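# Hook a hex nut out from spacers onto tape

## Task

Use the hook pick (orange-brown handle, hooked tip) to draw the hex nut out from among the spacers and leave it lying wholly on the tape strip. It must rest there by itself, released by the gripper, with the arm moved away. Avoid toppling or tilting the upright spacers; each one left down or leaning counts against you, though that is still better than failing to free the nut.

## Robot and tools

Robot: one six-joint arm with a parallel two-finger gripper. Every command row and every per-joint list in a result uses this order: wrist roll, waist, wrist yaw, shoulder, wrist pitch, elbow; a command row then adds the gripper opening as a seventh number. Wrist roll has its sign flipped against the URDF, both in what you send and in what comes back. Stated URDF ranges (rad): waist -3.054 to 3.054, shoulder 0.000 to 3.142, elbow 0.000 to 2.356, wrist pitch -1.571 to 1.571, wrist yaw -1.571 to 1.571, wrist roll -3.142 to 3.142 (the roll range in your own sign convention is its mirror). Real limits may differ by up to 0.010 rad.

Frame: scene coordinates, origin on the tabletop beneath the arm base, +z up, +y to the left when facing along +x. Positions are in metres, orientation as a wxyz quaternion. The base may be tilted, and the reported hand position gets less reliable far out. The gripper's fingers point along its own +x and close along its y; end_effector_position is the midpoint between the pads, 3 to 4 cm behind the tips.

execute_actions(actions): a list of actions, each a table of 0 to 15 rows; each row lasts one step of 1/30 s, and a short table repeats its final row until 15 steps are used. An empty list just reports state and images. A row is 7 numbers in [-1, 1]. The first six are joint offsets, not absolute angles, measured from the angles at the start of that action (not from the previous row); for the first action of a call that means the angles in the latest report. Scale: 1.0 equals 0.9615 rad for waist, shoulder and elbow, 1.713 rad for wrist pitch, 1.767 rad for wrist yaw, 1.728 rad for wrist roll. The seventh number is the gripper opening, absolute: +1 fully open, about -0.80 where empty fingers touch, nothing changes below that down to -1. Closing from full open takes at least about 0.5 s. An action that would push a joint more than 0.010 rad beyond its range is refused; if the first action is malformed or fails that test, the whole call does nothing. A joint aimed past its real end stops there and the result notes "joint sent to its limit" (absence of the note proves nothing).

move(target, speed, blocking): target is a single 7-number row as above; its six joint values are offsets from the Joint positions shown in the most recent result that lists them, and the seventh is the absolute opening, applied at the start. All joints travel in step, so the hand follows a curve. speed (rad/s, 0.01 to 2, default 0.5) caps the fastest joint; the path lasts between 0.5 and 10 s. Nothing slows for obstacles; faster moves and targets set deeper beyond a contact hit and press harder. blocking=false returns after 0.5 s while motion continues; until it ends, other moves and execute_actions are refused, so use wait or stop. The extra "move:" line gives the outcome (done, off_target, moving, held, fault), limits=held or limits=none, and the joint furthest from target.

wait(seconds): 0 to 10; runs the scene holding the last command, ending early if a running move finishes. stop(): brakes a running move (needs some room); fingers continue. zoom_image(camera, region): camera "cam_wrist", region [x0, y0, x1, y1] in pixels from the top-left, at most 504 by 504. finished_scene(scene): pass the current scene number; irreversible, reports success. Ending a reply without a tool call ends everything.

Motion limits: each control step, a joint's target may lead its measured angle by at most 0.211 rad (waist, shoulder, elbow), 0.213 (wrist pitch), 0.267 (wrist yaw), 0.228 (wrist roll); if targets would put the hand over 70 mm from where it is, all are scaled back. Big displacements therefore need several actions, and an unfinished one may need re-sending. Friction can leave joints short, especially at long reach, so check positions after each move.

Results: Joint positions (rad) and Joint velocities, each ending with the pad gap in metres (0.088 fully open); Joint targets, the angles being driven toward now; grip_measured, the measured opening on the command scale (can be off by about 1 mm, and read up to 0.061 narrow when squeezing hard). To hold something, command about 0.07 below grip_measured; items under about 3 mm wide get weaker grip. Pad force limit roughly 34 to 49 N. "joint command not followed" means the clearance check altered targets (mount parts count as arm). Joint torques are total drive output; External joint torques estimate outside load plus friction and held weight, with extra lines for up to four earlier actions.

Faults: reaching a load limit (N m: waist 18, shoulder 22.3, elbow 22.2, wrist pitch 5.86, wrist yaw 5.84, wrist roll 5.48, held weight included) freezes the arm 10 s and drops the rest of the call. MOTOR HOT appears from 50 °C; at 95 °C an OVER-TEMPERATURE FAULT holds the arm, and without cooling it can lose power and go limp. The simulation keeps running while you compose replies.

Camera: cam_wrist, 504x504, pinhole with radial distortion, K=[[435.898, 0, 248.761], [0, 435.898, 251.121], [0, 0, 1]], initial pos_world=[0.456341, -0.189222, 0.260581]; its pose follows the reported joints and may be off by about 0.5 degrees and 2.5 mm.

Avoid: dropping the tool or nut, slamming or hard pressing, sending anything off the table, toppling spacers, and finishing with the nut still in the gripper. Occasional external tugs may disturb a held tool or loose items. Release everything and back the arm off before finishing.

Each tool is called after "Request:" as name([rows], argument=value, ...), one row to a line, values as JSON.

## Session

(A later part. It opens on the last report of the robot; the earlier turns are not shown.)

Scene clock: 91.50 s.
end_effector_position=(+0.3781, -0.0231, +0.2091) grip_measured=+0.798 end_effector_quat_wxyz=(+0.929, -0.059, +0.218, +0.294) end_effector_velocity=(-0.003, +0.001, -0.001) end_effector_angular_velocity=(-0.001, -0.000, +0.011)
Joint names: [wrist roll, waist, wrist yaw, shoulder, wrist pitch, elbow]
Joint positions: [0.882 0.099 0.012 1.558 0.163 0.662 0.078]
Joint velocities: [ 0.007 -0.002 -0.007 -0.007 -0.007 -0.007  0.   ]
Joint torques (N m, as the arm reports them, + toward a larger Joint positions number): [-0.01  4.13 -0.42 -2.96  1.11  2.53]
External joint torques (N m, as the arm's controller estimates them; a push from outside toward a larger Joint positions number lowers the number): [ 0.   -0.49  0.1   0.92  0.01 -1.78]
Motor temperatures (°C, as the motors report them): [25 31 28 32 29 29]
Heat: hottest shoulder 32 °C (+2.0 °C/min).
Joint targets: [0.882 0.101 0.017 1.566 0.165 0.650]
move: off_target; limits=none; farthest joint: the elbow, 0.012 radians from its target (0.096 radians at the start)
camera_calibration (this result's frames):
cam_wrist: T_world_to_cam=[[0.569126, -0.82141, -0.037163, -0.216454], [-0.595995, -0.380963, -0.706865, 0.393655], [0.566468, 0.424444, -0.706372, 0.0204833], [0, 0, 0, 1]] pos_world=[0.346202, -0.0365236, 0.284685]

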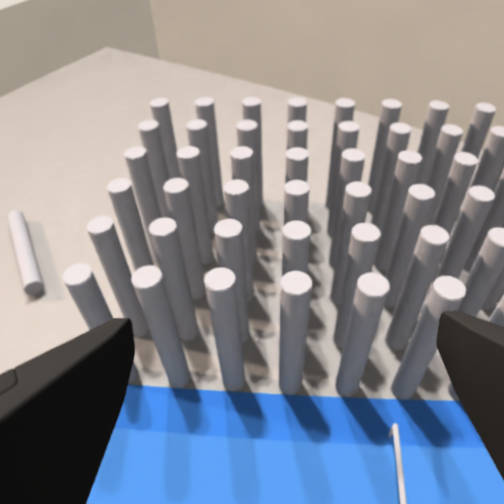

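Request:
move(target=[0.296,-0.85,-0.315,-0.255,-0.058,-0.197,0.8], speed=0.9)

Request:
zoom_image(camera="cam_wrist", region=[190,0,350,160])

Request:
move(target=[0.075,-0.149,-0.06,0.302,0.101,0.038,0.8], speed=0.25)

Scene clock: 101.50 s.
end_effector_position=(+0.2788, -0.1550, +0.0938) grip_measured=+0.798 end_effector_quat_wxyz=(+0.945, -0.057, +0.221, +0.234) end_effector_velocity=(-0.003, -0.001, -0.002) end_effector_angular_velocity=(-0.008, +0.010, -0.002)
Joint names: [wrist roll, waist, wrist yaw, shoulder, wrist pitch, elbow]
Joint positions: [ 1.389 -0.714 -0.54   1.32   0.065  0.48   0.078]
Joint velocities: [ 0.007 -0.007  0.007 -0.007 -0.007 -0.002 -0.   ]
Joint torques (N m, as the arm reports them, + toward a larger Joint positions number): [ 0.11  2.28 -0.96 -4.91  0.33  1.03]
External joint torques (N m, as the arm's controller estimates them; a push from outside toward a larger Joint positions number lowers the number): [ 0.12 -0.38 -0.31 -0.36 -0.19 -1.28]
Motor temperatures (°C, as the motors report them): [25 32 28 32 29 29]
Heat: hottest waist 32 °C (+1.0 °C/min).
Joint targets: [1.394 -0.718 -0.544 1.313 0.063 0.472]
move: done; limits=none; farthest joint: the shoulder, 0.007 radians from its target (0.245 radians at the start)
camera_calibration (this result's frames):
cam_wrist: T_world_to_cam=[[0.466332, -0.884491, -0.014475, -0.255775], [-0.63381, -0.322661, -0.702975, 0.222009], [0.617105, 0.336995, -0.711067, 0.0240364], [0, 0, 0, 1]] pos_world=[0.245155, -0.162697, 0.169456]

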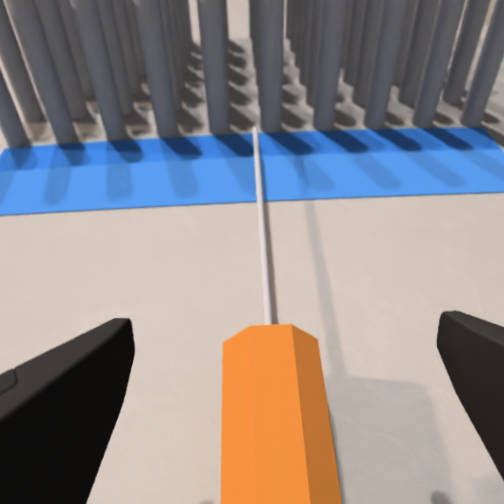

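Region (190, 0, 350, 160) of cam_wrist's 504x504 image, scaled by 3.150, with more detail than that image has.

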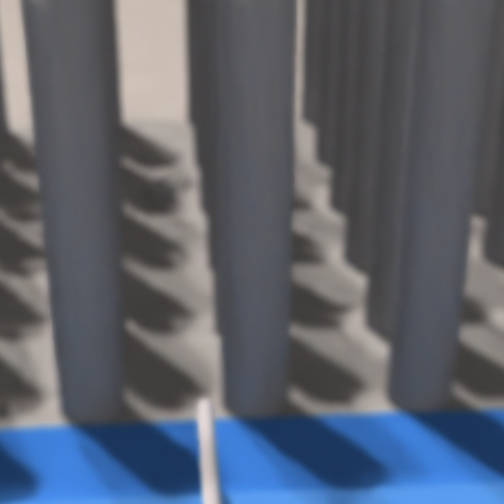

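Scene clock: 103.17 s.
end_effector_position=(+0.2751, -0.1532, +0.0348) grip_measured=+0.798 end_effector_quat_wxyz=(+0.944, -0.055, +0.220, +0.238) end_effector_velocity=(-0.001, +0.003, -0.000) end_effector_angular_velocity=(-0.004, -0.008, +0.014)
Joint names: [wrist roll, waist, wrist yaw, shoulder, wrist pitch, elbow]
Joint positions: [ 1.514 -0.854 -0.642  1.6    0.236  0.512  0.078]
Joint velocities: [ 0.022 -0.002 -0.007  0.002 -0.007 -0.002 -0.   ]
Joint torques (N m, as the arm reports them, + toward a larger Joint positions number): [ 0.18  2.2  -0.93 -3.97  0.37  0.77]
External joint torques (N m, as the arm's controller estimates them; a push from outside toward a larger Joint positions number lowers the number): [ 0.19 -0.73 -0.26  1.1   0.06  0.11]
Motor temperatures (°C, as the motors report them): [25 31 28 31 29 29]
Heat: hottest waist 31 °C (+0.0 °C/min).
Joint targets: [1.519 -0.858 -0.646 1.610 0.238 0.516]
move: done; limits=none; farthest joint: the shoulder, 0.010 radians from its target (0.291 radians at the start)
camera_calibration (this result's frames):
cam_wrist: T_world_to_cam=[[0.471832, -0.881457, -0.0202315, -0.254184], [-0.630879, -0.321493, -0.70614, 0.178181], [0.615928, 0.345943, -0.707783, -0.0146318], [0, 0, 0, 1]] pos_world=[0.241355, -0.161707, 0.110322]

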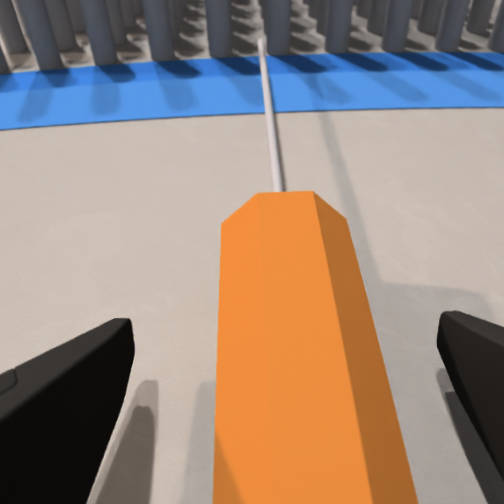

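Request:
move(target=[0,0,0,0,0,0,-0.35])

Request:
move(target=[-0.017,0.036,0.013,-0.076,0,-0.056,-0.35], speed=0.15)

Scene clock: 115.53 s.
end_effector_position=(+0.2751, -0.1531, +0.0348) grip_measured=-0.119 end_effector_quat_wxyz=(+0.945, -0.055, +0.219, +0.238) end_effector_velocity=(-0.001, +0.004, +0.003) end_effector_angular_velocity=(+0.014, -0.015, +0.008)
Joint names: [wrist roll, waist, wrist yaw, shoulder, wrist pitch, elbow]
Joint positions: [ 1.515 -0.854 -0.643  1.601  0.236  0.512  0.033]
Joint velocities: [ 0.007 -0.002 -0.022 -0.002 -0.007 -0.007 -0.   ]
Joint torques (N m, as the arm reports them, + toward a larger Joint positions number): [ 0.    2.44 -0.71 -4.72  0.25  0.32]
External joint torques (N m, as the arm's controller estimates them; a push from outside toward a larger Joint positions number lowers the number): [ 0.01 -0.47 -0.05  0.39 -0.08 -0.38]
Motor temperatures (°C, as the motors report them): [25 31 28 31 29 28]
Heat: hottest waist 31 °C (-2.0 °C/min).
Joint targets: [1.515 -0.854 -0.642 1.600 0.236 0.512]
move: done; limits=none; farthest joint: the shoulder, 0.001 radians from its target (0.001 radians at the start)
camera_calibration (this result's frames):
cam_wrist: T_world_to_cam=[[0.472178, -0.88127, -0.0202491, -0.254151], [-0.630299, -0.321473, -0.706667, 0.178123], [0.616255, 0.346436, -0.707256, -0.0146961], [0, 0, 0, 1]] pos_world=[0.241332, -0.161623, 0.110334]

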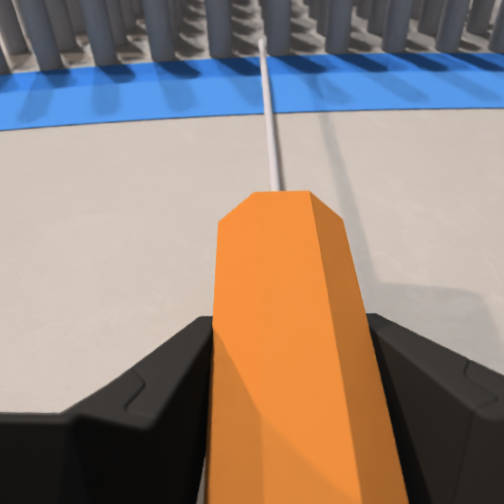

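Scene clock: 116.47 s.
end_effector_position=(+0.2716, -0.1452, +0.0474) grip_measured=-0.119 end_effector_quat_wxyz=(+0.944, -0.056, +0.220, +0.239) end_effector_velocity=(-0.000, +0.002, +0.003) end_effector_angular_velocity=(+0.011, -0.017, +0.007)
Joint names: [wrist roll, waist, wrist yaw, shoulder, wrist pitch, elbow]
Joint positions: [ 1.49  -0.824 -0.62   1.536  0.236  0.463  0.033]
Joint velocities: [ 0.007 -0.002 -0.022 -0.002 -0.007 -0.002 -0.001]
Joint torques (N m, as the arm reports them, + toward a larger Joint positions number): [-0.16  2.76 -0.7  -5.26  0.32 -0.3 ]
External joint torques (N m, as the arm's controller estimates them; a push from outside toward a larger Joint positions number lowers the number): [-0.15 -0.03 -0.04 -0.46 -0.04 -1.15]
Motor temperatures (°C, as the motors report them): [25 31 28 31 29 28]
Heat: hottest waist 31 °C (-2.0 °C/min).
Joint targets: [1.485 -0.820 -0.620 1.527 0.236 0.458]
move: done; limits=none; farthest joint: the shoulder, 0.008 radians from its target (0.073 radians at the start)
camera_calibration (this result's frames):
cam_wrist: T_world_to_cam=[[0.473542, -0.880587, -0.0180071, -0.245681], [-0.630219, -0.324481, -0.705362, 0.186823], [0.61529, 0.345367, -0.708619, -0.00618624], [0, 0, 0, 1]] pos_world=[0.237886, -0.153587, 0.12297]

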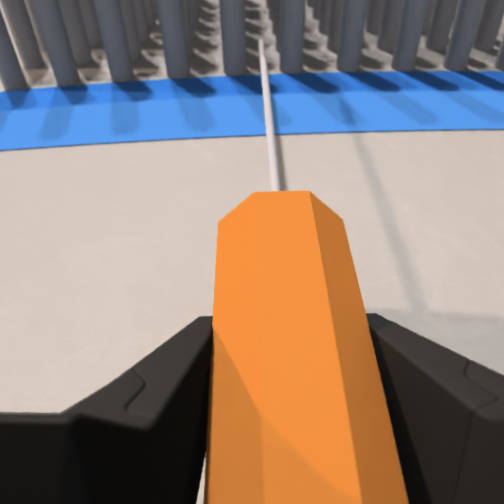

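Request:
move(target=[-0.049,0.1,0.032,0.096,0.06,0.031,-0.35], speed=0.12)

Request:
move(target=[-0.076,0.171,0.064,0.174,0.096,0.070,-0.35], speed=0.12)

Scene clock: 121.70 s.
end_effector_position=(+0.2959, -0.1343, +0.0468) grip_measured=-0.119 end_effector_quat_wxyz=(+0.945, -0.054, +0.217, +0.241) end_effector_velocity=(-0.002, +0.006, +0.000) end_effector_angular_velocity=(+0.005, -0.003, +0.026)
Joint names: [wrist roll, waist, wrist yaw, shoulder, wrist pitch, elbow]
Joint positions: [ 1.409 -0.731 -0.565  1.62   0.337  0.488  0.033]
Joint velocities: [ 0.022  0.002 -0.007  0.002 -0.022 -0.002 -0.   ]
Joint torques (N m, as the arm reports them, + toward a larger Joint positions number): [-0.15  3.24 -0.74 -3.85  0.53  0.98]
External joint torques (N m, as the arm's controller estimates them; a push from outside toward a larger Joint positions number lowers the number): [-0.14 -0.06 -0.09  1.01  0.09  0.2 ]
Motor temperatures (°C, as the motors report them): [25 31 29 31 29 28]
Heat: hottest waist 31 °C (-2.0 °C/min).
Joint targets: [1.405 -0.727 -0.564 1.628 0.339 0.493]
move: done; limits=none; farthest joint: the shoulder, 0.008 radians from its target (0.093 radians at the start)
camera_calibration (this result's frames):
cam_wrist: T_world_to_cam=[[0.476418, -0.878956, -0.0214913, -0.248084], [-0.625704, -0.321773, -0.710603, 0.204524], [0.617674, 0.351991, -0.703265, -0.0254037], [0, 0, 0, 1]] pos_world=[0.261854, -0.143303, 0.122138]

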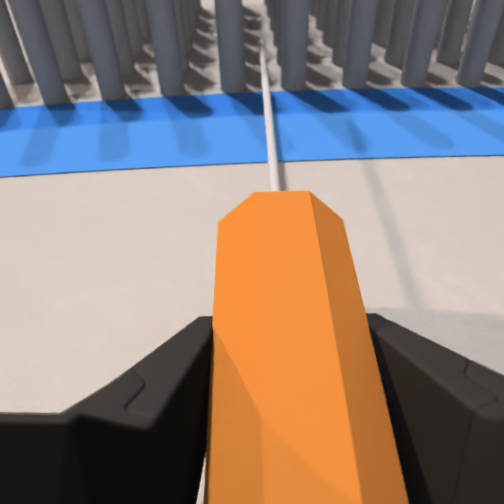

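Scene clock: 123.53 s.
end_effector_position=(+0.3402, -0.1105, +0.0470) grip_measured=-0.119 end_effector_quat_wxyz=(+0.945, -0.054, +0.215, +0.240) end_effector_velocity=(+0.001, +0.001, +0.001) end_effector_angular_velocity=(+0.009, -0.006, -0.001)
Joint names: [wrist roll, waist, wrist yaw, shoulder, wrist pitch, elbow]
Joint positions: [ 1.282 -0.571 -0.453  1.779  0.499  0.549  0.033]
Joint velocities: [-0.007  0.002 -0.007  0.002  0.007 -0.002 -0.   ]
Joint torques (N m, as the arm reports them, + toward a larger Joint positions number): [-0.15  3.97 -0.68 -4.    0.72  1.06]
External joint torques (N m, as the arm's controller estimates them; a push from outside toward a larger Joint positions number lowers the number): [-0.14 -0.2  -0.04  1.18  0.06  0.04]
Motor temperatures (°C, as the motors report them): [25 31 29 31 29 28]
Heat: hottest waist 31 °C (-2.0 °C/min).
Joint targets: [1.278 -0.567 -0.452 1.787 0.502 0.555]
move: done; limits=none; farthest joint: the shoulder, 0.008 radians from its target (0.167 radians at the start)
camera_calibration (this result's frames):
cam_wrist: T_world_to_cam=[[0.475855, -0.879295, -0.0200734, -0.248176], [-0.622833, -0.320773, -0.713571, 0.239271], [0.621, 0.352059, -0.700295, -0.0623236], [0, 0, 0, 1]] pos_world=[0.305825, -0.119526, 0.12211]

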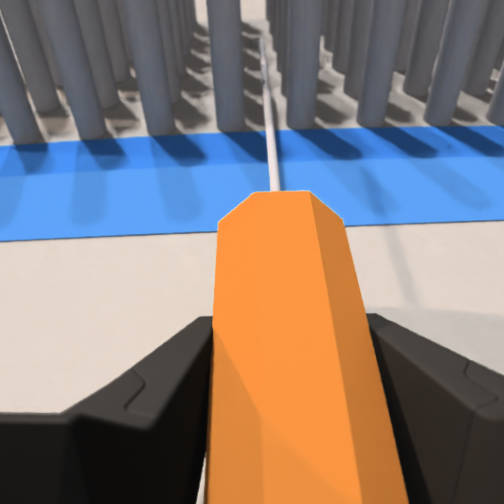

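Request:
move(target=[-0.057,0.141,0.059,0.175,0.058,0.106,-0.35], speed=0.12)

Request:
zoom_image(camera="cam_wrist", region=[220,20,310,110])

Scene clock: 129.87 s.
end_effector_position=(+0.3819, -0.0841, +0.0455) grip_measured=-0.119 end_effector_quat_wxyz=(+0.944, -0.053, +0.217, +0.241) end_effector_velocity=(-0.001, +0.003, +0.001) end_effector_angular_velocity=(-0.000, -0.009, +0.009)
Joint names: [wrist roll, waist, wrist yaw, shoulder, wrist pitch, elbow]
Joint positions: [ 1.188 -0.44  -0.35   1.939  0.596  0.645  0.033]
Joint velocities: [ 0.007  0.002 -0.007  0.002  0.007 -0.007 -0.   ]
Joint torques (N m, as the arm reports them, + toward a larger Joint positions number): [-0.13  4.72 -0.68 -4.41  0.84  1.41]
External joint torques (N m, as the arm's controller estimates them; a push from outside toward a larger Joint positions number lowers the number): [-0.12 -0.36 -0.06  1.03  0.08  0.27]
Motor temperatures (°C, as the motors report them): [25 31 29 31 29 28]
Heat: hottest waist 31 °C (-2.0 °C/min).
Joint targets: [1.184 -0.436 -0.349 1.948 0.598 0.651]
move: done; limits=none; farthest joint: the shoulder, 0.008 radians from its target (0.168 radians at the start)
camera_calibration (this result's frames):
cam_wrist: T_world_to_cam=[[0.477056, -0.878577, -0.0228098, -0.245097], [-0.626164, -0.321558, -0.710295, 0.273733], [0.616714, 0.353133, -0.703535, -0.0967102], [0, 0, 0, 1]] pos_world=[0.347969, -0.0931643, 0.120801]

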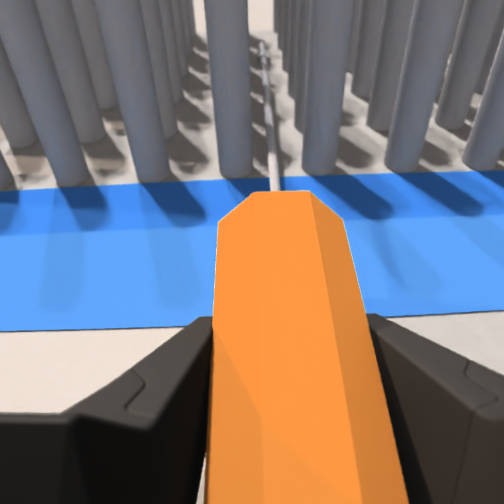

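Region (220, 20, 310, 110) of cam_wrist's 504x504 image, scaled by 5.600, with more detail than that image has.

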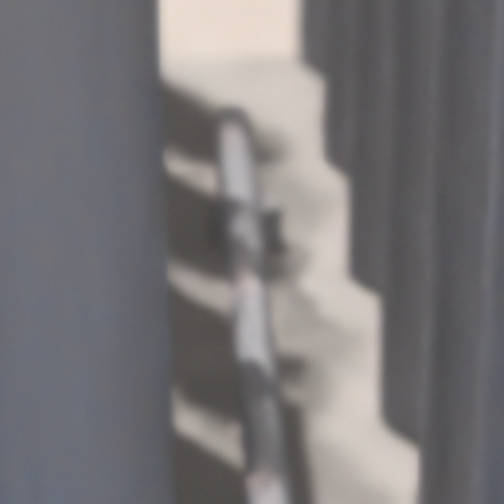

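Request:
move(target=[-0.038,0.101,0.041,0.147,0.015,0.143,-0.35], speed=0.1)

Request:
zoom_image(camera="cam_wrist", region=[220,20,310,110])

Scene clock: 136.17 s.
end_effector_position=(+0.4227, -0.0644, +0.0452) grip_measured=-0.119 end_effector_quat_wxyz=(+0.945, -0.054, +0.216, +0.241) end_effector_velocity=(-0.002, +0.002, -0.001) end_effector_angular_velocity=(+0.005, +0.005, +0.016)
Joint names: [wrist roll, waist, wrist yaw, shoulder, wrist pitch, elbow]
Joint positions: [ 1.127 -0.347 -0.279  2.071  0.619  0.775  0.033]
Joint velocities: [ 0.007 -0.002 -0.007 -0.002 -0.022  0.002 -0.   ]
Joint torques (N m, as the arm reports them, + toward a larger Joint positions number): [-0.19  5.51 -0.66 -4.67  0.94  1.86]
External joint torques (N m, as the arm's controller estimates them; a push from outside toward a larger Joint positions number lowers the number): [-0.18 -0.34 -0.06  1.3   0.09  0.28]
Motor temperatures (°C, as the motors report them): [25 32 29 31 29 28]
Heat: hottest waist 32 °C (-1.0 °C/min).
Joint targets: [1.123 -0.342 -0.277 2.080 0.622 0.782]
move: done; limits=none; farthest joint: the shoulder, 0.009 radians from its target (0.141 radians at the start)
camera_calibration (this result's frames):
cam_wrist: T_world_to_cam=[[0.47656, -0.878888, -0.0211198, -0.247132], [-0.625029, -0.32182, -0.711176, 0.304931], [0.618247, 0.352119, -0.702697, -0.129706], [0, 0, 0, 1]] pos_world=[0.388554, -0.0733965, 0.120496]

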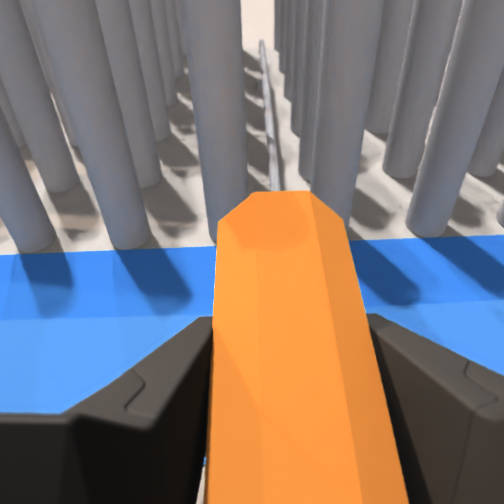

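Region (220, 20, 310, 110) of cam_wrist's 504x504 image, scaled by 5.600, with more detail than that image has.

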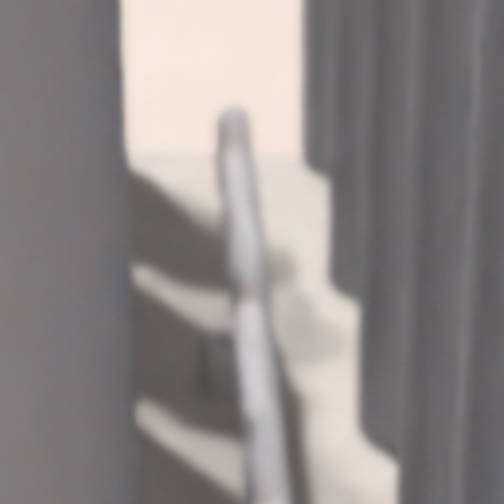

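Request:
move(target=[0.009,-0.022,-0.008,0.04,0.010,0.016,-0.35], speed=0.04)

Request:
zoom_image(camera="cam_wrist", region=[220,20,310,110])

Request:
move(target=[0.009,-0.024,-0.009,-0.038,-0.003,-0.039,-0.35], speed=0.03)

Request:
zoom_image(camera="cam_wrist", region=[220,20,310,110])

Scene clock: 142.40 s.
end_effector_position=(+0.4232, -0.0642, +0.0379) grip_measured=-0.119 end_effector_quat_wxyz=(+0.945, -0.055, +0.215, +0.241) end_effector_velocity=(-0.000, -0.002, -0.001) end_effector_angular_velocity=(-0.009, +0.005, +0.000)
Joint names: [wrist roll, waist, wrist yaw, shoulder, wrist pitch, elbow]
Joint positions: [ 1.138 -0.361 -0.291  2.098  0.635  0.784  0.033]
Joint velocities: [ 0.007 -0.002  0.007 -0.002 -0.007  0.002 -0.   ]
Joint torques (N m, as the arm reports them, + toward a larger Joint positions number): [ 0.18  4.58 -0.72 -4.4   0.86  1.43]
External joint torques (N m, as the arm's controller estimates them; a push from outside toward a larger Joint positions number lowers the number): [ 0.19 -1.29 -0.12  1.65 -0.01 -0.08]
Motor temperatures (°C, as the motors report them): [25 33 29 31 29 28]
Heat: hottest waist 33 °C (+0.0 °C/min).
Joint targets: [1.142 -0.368 -0.293 2.110 0.636 0.790]
move: off_target; limits=none; farthest joint: the shoulder, 0.012 radians from its target (0.038 radians at the start)
camera_calibration (this result's frames):
cam_wrist: T_world_to_cam=[[0.476919, -0.87875, -0.0186311, -0.247584], [-0.622946, -0.322982, -0.712475, 0.299206], [0.62007, 0.351399, -0.70145, -0.136159], [0, 0, 0, 1]] pos_world=[0.388895, -0.0730807, 0.113055]

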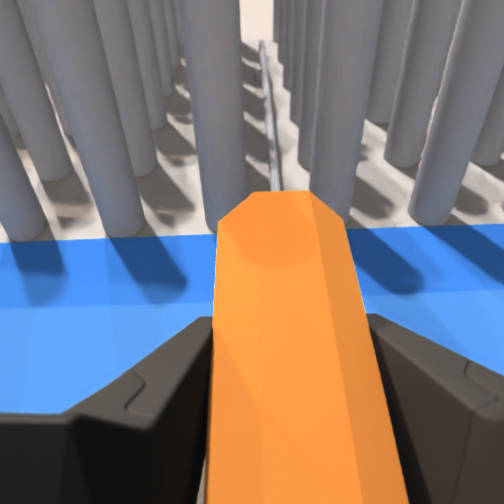

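Region (220, 20, 310, 110) of cam_wrist's 504x504 image, scaled by 5.600, with more detail than that image has.

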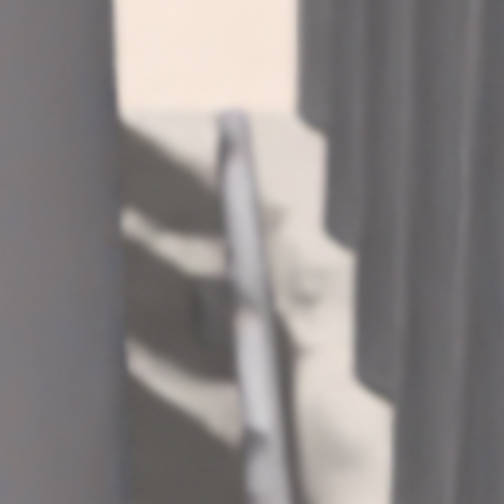

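Scene clock: 143.90 s.
end_effector_position=(+0.4141, -0.0685, +0.0378) grip_measured=-0.119 end_effector_quat_wxyz=(+0.945, -0.054, +0.216, +0.241) end_effector_velocity=(-0.001, +0.000, +0.003) end_effector_angular_velocity=(+0.017, -0.023, +0.013)
Joint names: [wrist roll, waist, wrist yaw, shoulder, wrist pitch, elbow]
Joint positions: [ 1.149 -0.38  -0.304  2.069  0.632  0.754  0.033]
Joint velocities: [ 0.007 -0.007 -0.037 -0.007 -0.007 -0.002 -0.   ]
Joint torques (N m, as the arm reports them, + toward a larger Joint positions number): [ 0.14  4.65 -0.86 -6.05  0.61  0.42]
External joint torques (N m, as the arm's controller estimates them; a push from outside toward a larger Joint positions number lowers the number): [ 0.15 -1.08 -0.24 -0.17 -0.22 -0.94]
Motor temperatures (°C, as the motors report them): [25 33 29 32 29 28]
Heat: hottest waist 33 °C (+0.0 °C/min).
Joint targets: [1.154 -0.384 -0.307 2.061 0.630 0.747]
move: done; limits=none; farthest joint: the shoulder, 0.008 radians from its target (0.036 radians at the start)
camera_calibration (this result's frames):
cam_wrist: T_world_to_cam=[[0.476534, -0.878922, -0.0202693, -0.246847], [-0.62506, -0.322502, -0.710839, 0.292922], [0.618235, 0.351409, -0.703063, -0.128161], [0, 0, 0, 1]] pos_world=[0.379959, -0.0774548, 0.113111]

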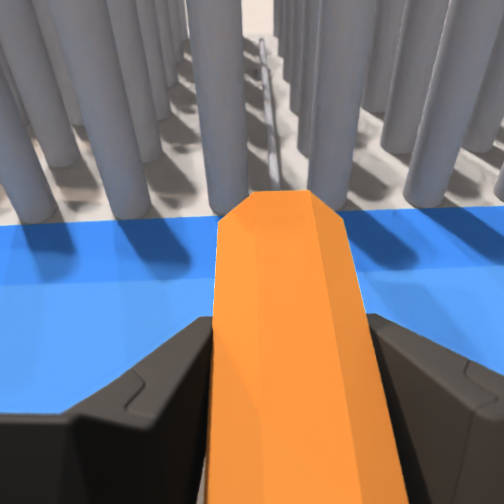

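Region (220, 20, 310, 110) of cam_wrist's 504x504 image, scaled by 5.600, with more detail than that image has.

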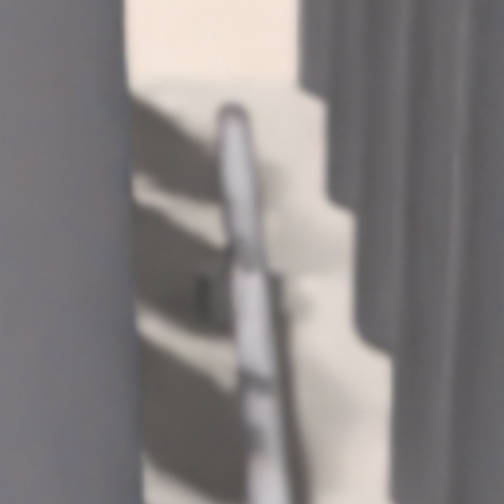

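Request:
move(target=[0.033,-0.087,-0.036,-0.114,-0.017,-0.106,-0.35], speed=0.05)

Request:
zoom_image(camera="cam_wrist", region=[220,20,310,110])

Scene clock: 149.93 s.
end_effector_position=(+0.3821, -0.0852, +0.0370) grip_measured=-0.119 end_effector_quat_wxyz=(+0.944, -0.054, +0.218, +0.242) end_effector_velocity=(-0.002, +0.000, +0.001) end_effector_angular_velocity=(+0.017, -0.010, -0.003)
Joint names: [wrist roll, waist, wrist yaw, shoulder, wrist pitch, elbow]
Joint positions: [ 1.202 -0.459 -0.364  1.967  0.605  0.658  0.033]
Joint velocities: [-0.007 -0.007 -0.022 -0.002  0.007 -0.007 -0.   ]
Joint torques (N m, as the arm reports them, + toward a larger Joint positions number): [ 0.15  4.05 -0.86 -5.81  0.55 -0.13]
External joint torques (N m, as the arm's controller estimates them; a push from outside toward a larger Joint positions number lowers the number): [ 0.16 -0.98 -0.25 -0.23 -0.22 -1.22]
Motor temperatures (°C, as the motors report them): [25 33 29 32 29 28]
Heat: hottest waist 33 °C (+1.0 °C/min).
Joint targets: [1.207 -0.464 -0.367 1.959 0.603 0.652]
move: done; limits=none; farthest joint: the shoulder, 0.008 radians from its target (0.109 radians at the start)
camera_calibration (this result's frames):
cam_wrist: T_world_to_cam=[[0.477523, -0.878316, -0.0230969, -0.246477], [-0.627184, -0.322342, -0.709039, 0.267708], [0.615315, 0.353068, -0.704791, -0.101792], [0, 0, 0, 1]] pos_world=[0.348234, -0.0942522, 0.11238]

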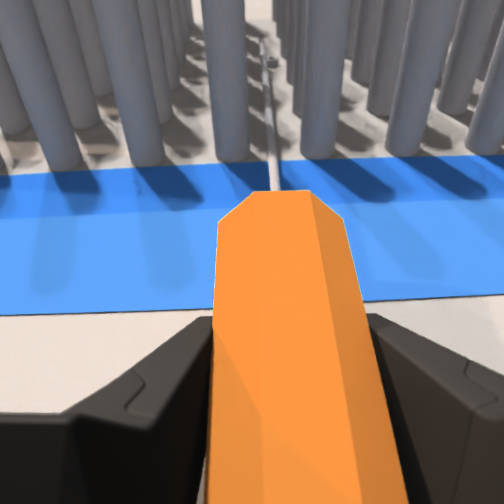

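Region (220, 20, 310, 110) of cam_wrist's 504x504 image, scaled by 5.600, with more detail than that image has.

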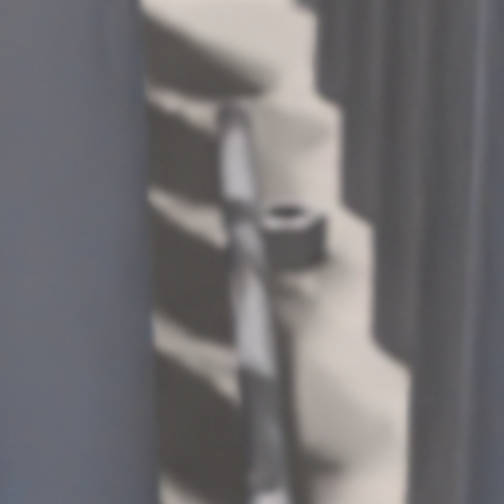

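Request:
move(target=[-0.010,0.024,0.008,-0.042,-0.012,-0.016,-0.35], speed=0.06)

Request:
move(target=[-0.011,0.025,0.010,0.042,-0.009,0.059,-0.35], speed=0.06)

Request:
zoom_image(camera="cam_wrist", region=[220,20,310,110])

Scene clock: 159.63 s.
end_effector_position=(+0.3819, -0.0844, +0.0455) grip_measured=-0.119 end_effector_quat_wxyz=(+0.944, -0.053, +0.218, +0.243) end_effector_velocity=(-0.001, +0.002, +0.002) end_effector_angular_velocity=(-0.001, -0.019, +0.020)
Joint names: [wrist roll, waist, wrist yaw, shoulder, wrist pitch, elbow]
Joint positions: [ 1.189 -0.44  -0.351  1.936  0.586  0.648  0.033]
Joint velocities: [ 0.022 -0.002 -0.022 -0.002 -0.007 -0.002  0.   ]
Joint torques (N m, as the arm reports them, + toward a larger Joint positions number): [-0.18  4.71 -0.68 -6.06  0.64  0.07]
External joint torques (N m, as the arm's controller estimates them; a push from outside toward a larger Joint positions number lowers the number): [-0.17 -0.31 -0.06 -0.6  -0.12 -1.15]
Motor temperatures (°C, as the motors report them): [25 33 29 33 29 28]
Heat: hottest waist 33 °C (+1.0 °C/min).
Joint targets: [1.185 -0.436 -0.350 1.927 0.584 0.642]
move: done; limits=none; farthest joint: the shoulder, 0.010 radians from its target (0.040 radians at the start)
camera_calibration (this result's frames):
cam_wrist: T_world_to_cam=[[0.479744, -0.877044, -0.0253084, -0.246105], [-0.626855, -0.322423, -0.709293, 0.273764], [0.613921, 0.356144, -0.704459, -0.0951352], [0, 0, 0, 1]] pos_world=[0.348083, -0.0936954, 0.120932]

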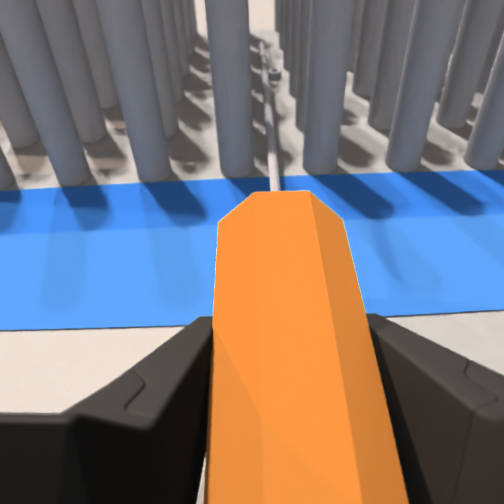

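Scene clock: 160.90 s.
end_effector_position=(+0.3950, -0.0835, +0.0449) grip_measured=-0.119 end_effector_quat_wxyz=(+0.944, -0.052, +0.219, +0.243) end_effector_velocity=(-0.003, +0.002, -0.004) end_effector_angular_velocity=(-0.001, +0.018, +0.013)
Joint names: [wrist roll, waist, wrist yaw, shoulder, wrist pitch, elbow]
Joint positions: [ 1.175 -0.42  -0.334  1.968  0.571  0.698  0.033]
Joint velocities: [ 0.007 -0.002  0.007  0.002 -0.022  0.002  0.   ]
Joint torques (N m, as the arm reports them, + toward a larger Joint positions number): [-0.17  4.93 -0.7  -4.52  0.66  1.57]
External joint torques (N m, as the arm's controller estimates them; a push from outside toward a larger Joint positions number lowers the number): [-0.16 -0.38 -0.09  1.14 -0.11  0.21]
Motor temperatures (°C, as the motors report them): [25 34 29 33 29 28]
Heat: hottest waist 34 °C (+2.0 °C/min).
Joint targets: [1.170 -0.416 -0.333 1.977 0.570 0.705]
move: done; limits=none; farthest joint: the shoulder, 0.008 radians from its target (0.040 radians at the start)
camera_calibration (this result's frames):
cam_wrist: T_world_to_cam=[[0.479581, -0.877087, -0.0268385, -0.251564], [-0.628456, -0.321966, -0.708082, 0.282508], [0.612409, 0.35645, -0.70562, -0.103272], [0, 0, 0, 1]] pos_world=[0.361434, -0.0928742, 0.120416]

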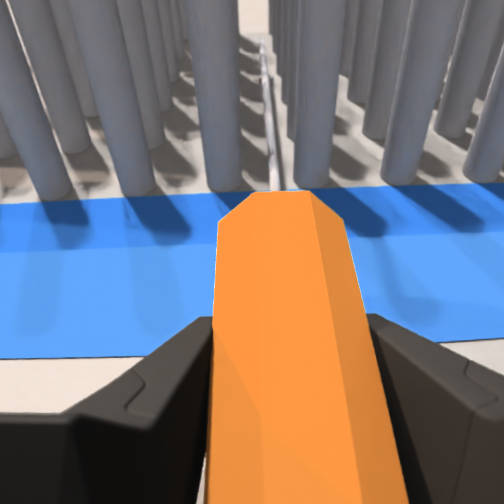

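Region (220, 20, 310, 110) of cam_wrist's 504x504 image, scaled by 5.600, with more detail than that image has.

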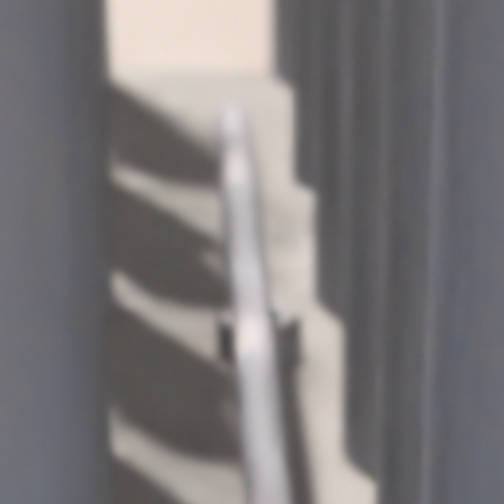

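Request:
move(target=[0.010,-0.024,-0.009,0.041,0.013,0.015,-0.35], speed=0.03)

Request:
zoom_image(camera="cam_wrist", region=[220,20,310,110])

Scene clock: 167.90 s.
end_effector_position=(+0.3954, -0.0843, +0.0373) grip_measured=-0.119 end_effector_quat_wxyz=(+0.944, -0.054, +0.217, +0.241) end_effector_velocity=(-0.002, +0.001, -0.003) end_effector_angular_velocity=(-0.016, +0.005, +0.013)
Joint names: [wrist roll, waist, wrist yaw, shoulder, wrist pitch, elbow]
Joint positions: [ 1.187 -0.438 -0.349  1.996  0.592  0.706  0.033]
Joint velocities: [ 0.022 -0.002  0.007  0.002 -0.007 -0.002 -0.   ]
Joint torques (N m, as the arm reports them, + toward a larger Joint positions number): [ 0.17  4.22 -0.77 -4.24  0.81  1.43]
External joint torques (N m, as the arm's controller estimates them; a push from outside toward a larger Joint positions number lowers the number): [ 0.18 -1.08 -0.15  1.47  0.05  0.23]
Motor temperatures (°C, as the motors report them): [25 34 29 32 29 28]
Heat: hottest waist 34 °C (+3.0 °C/min).
Joint targets: [1.192 -0.443 -0.350 2.008 0.593 0.712]
move: off_target; limits=none; farthest joint: the shoulder, 0.011 radians from its target (0.039 radians at the start)
camera_calibration (this result's frames):
cam_wrist: T_world_to_cam=[[0.477492, -0.878345, -0.0226179, -0.252103], [-0.626073, -0.322063, -0.710147, 0.276245], [0.616469, 0.35325, -0.70369, -0.110557], [0, 0, 0, 1]] pos_world=[0.361482, -0.093411, 0.112675]

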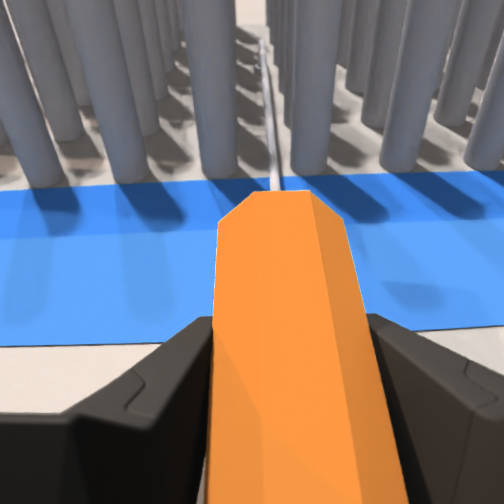

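Region (220, 20, 310, 110) of cam_wrist's 504x504 image, scaled by 5.600, with more detail than that image has.

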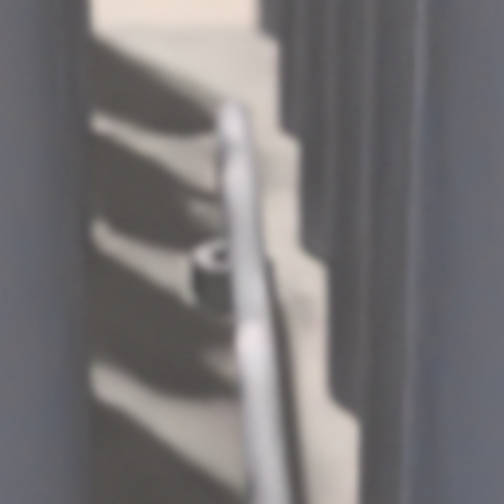

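Request:
move(target=[0.006,-0.014,-0.004,-0.02,0,-0.022,-0.35], speed=0.02)

Request:
zoom_image(camera="cam_wrist", region=[220,20,310,110])

Scene clock: 171.67 s.
end_effector_position=(+0.3910, -0.0854, +0.0372) grip_measured=-0.119 end_effector_quat_wxyz=(+0.944, -0.054, +0.218, +0.242) end_effector_velocity=(-0.004, +0.003, -0.003) end_effector_angular_velocity=(-0.003, +0.015, +0.010)
Joint names: [wrist roll, waist, wrist yaw, shoulder, wrist pitch, elbow]
Joint positions: [ 1.194 -0.446 -0.353  1.984  0.592  0.691  0.033]
Joint velocities: [ 0.007 -0.002  0.007  0.002 -0.007 -0.007 -0.   ]
Joint torques (N m, as the arm reports them, + toward a larger Joint positions number): [ 0.18  4.22 -0.79 -5.87  0.66  0.19]
External joint torques (N m, as the arm's controller estimates them; a push from outside toward a larger Joint positions number lowers the number): [ 0.18 -1.04 -0.17 -0.25 -0.09 -0.94]
Motor temperatures (°C, as the motors report them): [25 34 29 32 29 28]
Heat: hottest waist 34 °C (+3.0 °C/min).
Joint targets: [1.198 -0.451 -0.356 1.977 0.592 0.685]
move: done; limits=none; farthest joint: the shoulder, 0.008 radians from its target (0.020 radians at the start)
camera_calibration (this result's frames):
cam_wrist: T_world_to_cam=[[0.477706, -0.878239, -0.0221996, -0.25103], [-0.626837, -0.323037, -0.709029, 0.273157], [0.615526, 0.352623, -0.704829, -0.107152], [0, 0, 0, 1]] pos_world=[0.357098, -0.09444, 0.11258]

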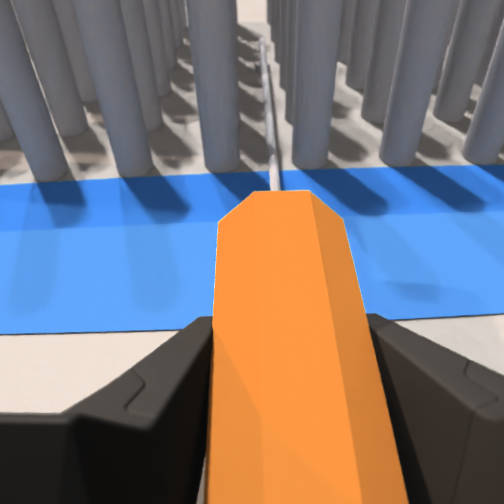

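Region (220, 20, 310, 110) of cam_wrist's 504x504 image, scaled by 5.600, with more detail than that image has.

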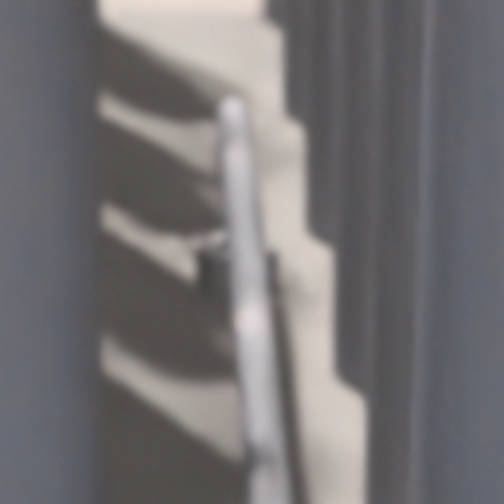

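Request:
move(target=[0.007,-0.018,-0.008,-0.026,0.009,-0.041,-0.35], speed=0.03)

Request:
zoom_image(camera="cam_wrist", region=[220,20,310,110])

Scene clock: 178.67 s.
end_effector_position=(+0.3823, -0.0856, +0.0370) grip_measured=-0.119 end_effector_quat_wxyz=(+0.944, -0.053, +0.218, +0.241) end_effector_velocity=(-0.002, +0.001, +0.000) end_effector_angular_velocity=(+0.002, -0.002, +0.008)
Joint names: [wrist roll, waist, wrist yaw, shoulder, wrist pitch, elbow]
Joint positions: [ 1.202 -0.46  -0.364  1.967  0.606  0.658  0.033]
Joint velocities: [ 0.007 -0.002 -0.007 -0.002 -0.007 -0.002 -0.001]
Joint torques (N m, as the arm reports them, + toward a larger Joint positions number): [ 0.14  4.15 -0.85 -5.87  0.76 -0.08]
External joint torques (N m, as the arm's controller estimates them; a push from outside toward a larger Joint positions number lowers the number): [ 0.15 -0.96 -0.22 -0.35  0.02 -1.13]
Motor temperatures (°C, as the motors report them): [25 34 29 33 29 28]
Heat: hottest waist 34 °C (+3.0 °C/min).
Joint targets: [1.206 -0.464 -0.368 1.960 0.607 0.652]
move: done; limits=none; farthest joint: the shoulder, 0.008 radians from its target (0.025 radians at the start)
camera_calibration (this result's frames):
cam_wrist: T_world_to_cam=[[0.476158, -0.879063, -0.0228395, -0.24648], [-0.627432, -0.321431, -0.709233, 0.267893], [0.616119, 0.352037, -0.704604, -0.102181], [0, 0, 0, 1]] pos_world=[0.348403, -0.0945907, 0.112372]

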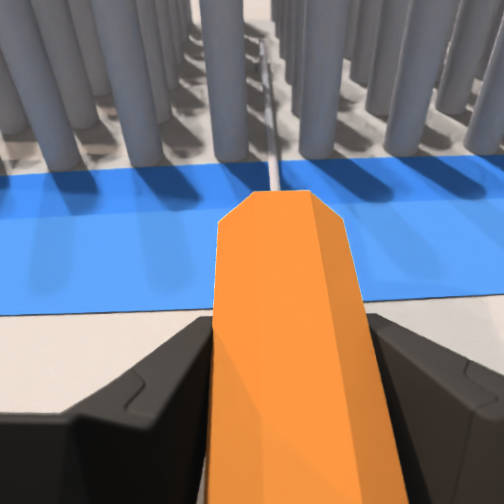

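Region (220, 20, 310, 110) of cam_wrist's 504x504 image, scaled by 5.600, with more detail than that image has.

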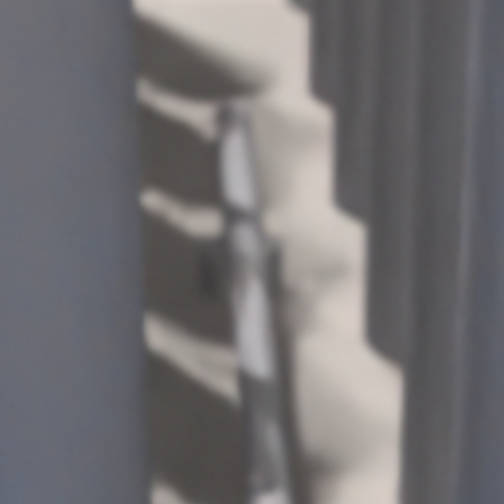

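Request:
move(target=[0.058,-0.142,-0.058,-0.163,-0.052,-0.113,-0.35], speed=0.07)

Request:
zoom_image(camera="cam_wrist", region=[220,20,310,110])

Request:
move(target=[0.076,-0.173,-0.066,-0.171,-0.093,-0.071,-0.35], speed=0.07)

Request:
zoom_image(camera="cam_wrist", region=[220,20,310,110])

Scene clock: 186.90 s.
end_effector_position=(+0.3380, -0.1092, +0.0361) grip_measured=-0.119 end_effector_quat_wxyz=(+0.944, -0.053, +0.219, +0.241) end_effector_velocity=(-0.001, -0.003, -0.002) end_effector_angular_velocity=(-0.026, -0.003, -0.001)
Joint names: [wrist roll, waist, wrist yaw, shoulder, wrist pitch, elbow]
Joint positions: [ 1.297 -0.593 -0.461  1.819  0.519  0.555  0.033]
Joint velocities: [ 0.022 -0.007  0.007 -0.002  0.007 -0.002 -0.   ]
Joint torques (N m, as the arm reports them, + toward a larger Joint positions number): [ 0.12  3.49 -0.93 -5.68  0.41 -0.27]
External joint torques (N m, as the arm's controller estimates them; a push from outside toward a larger Joint positions number lowers the number): [ 0.13 -0.63 -0.3  -0.44 -0.23 -1.08]
Motor temperatures (°C, as the motors report them): [25 34 29 33 29 28]
Heat: hottest waist 34 °C (+3.0 °C/min).
Joint targets: [1.302 -0.596 -0.466 1.810 0.517 0.549]
move: done; limits=none; farthest joint: the shoulder, 0.008 radians from its target (0.157 radians at the start)
camera_calibration (this result's frames):
cam_wrist: T_world_to_cam=[[0.476915, -0.878591, -0.025114, -0.246322], [-0.629705, -0.321602, -0.707138, 0.232601], [0.613208, 0.353059, -0.70663, -0.0660456], [0, 0, 0, 1]] pos_world=[0.304444, -0.118293, 0.111625]

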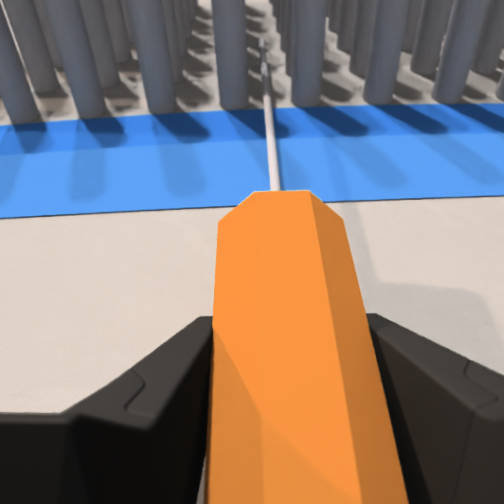

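Region (220, 20, 310, 110) of cam_wrist's 504x504 image, scaled by 5.600, with more detail than that image has.

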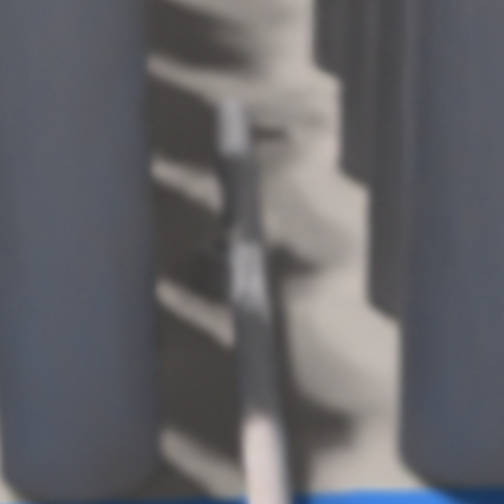

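Scene clock: 189.63 s.
end_effector_position=(+0.2931, -0.1339, +0.0359) grip_measured=-0.119 end_effector_quat_wxyz=(+0.944, -0.052, +0.222, +0.240) end_effector_velocity=(-0.000, +0.001, +0.003) end_effector_angular_velocity=(+0.019, -0.012, -0.001)
Joint names: [wrist roll, waist, wrist yaw, shoulder, wrist pitch, elbow]
Joint positions: [ 1.424 -0.757 -0.573  1.662  0.362  0.491  0.033]
Joint velocities: [-0.007 -0.002 -0.022 -0.007 -0.007 -0.002  0.   ]
Joint torques (N m, as the arm reports them, + toward a larger Joint positions number): [ 0.13  2.87 -0.94 -5.39  0.22 -0.26]
External joint torques (N m, as the arm's controller estimates them; a push from outside toward a larger Joint positions number lowers the number): [ 0.14 -0.42 -0.28 -0.42 -0.22 -0.86]
Motor temperatures (°C, as the motors report them): [25 34 29 33 29 28]
Heat: hottest waist 34 °C (+3.0 °C/min).
Joint targets: [1.429 -0.759 -0.578 1.654 0.360 0.487]
move: done; limits=none; farthest joint: the shoulder, 0.008 radians from its target (0.164 radians at the start)
camera_calibration (this result's frames):
cam_wrist: T_world_to_cam=[[0.473419, -0.880395, -0.0279265, -0.245681], [-0.634854, -0.319062, -0.703676, 0.19798], [0.610602, 0.350862, -0.709972, -0.0293505], [0, 0, 0, 1]] pos_world=[0.25992, -0.14283, 0.111615]

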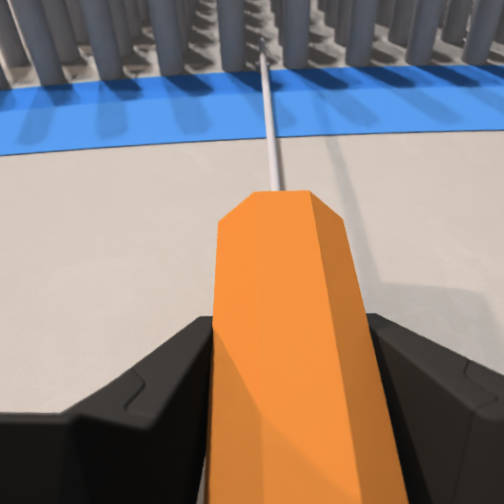

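Region (220, 20, 310, 110) of cam_wrist's 504x504 image, scaled by 5.600, with more detail than that image has.

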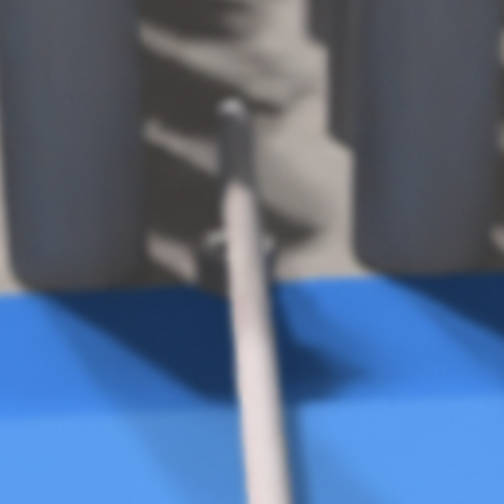

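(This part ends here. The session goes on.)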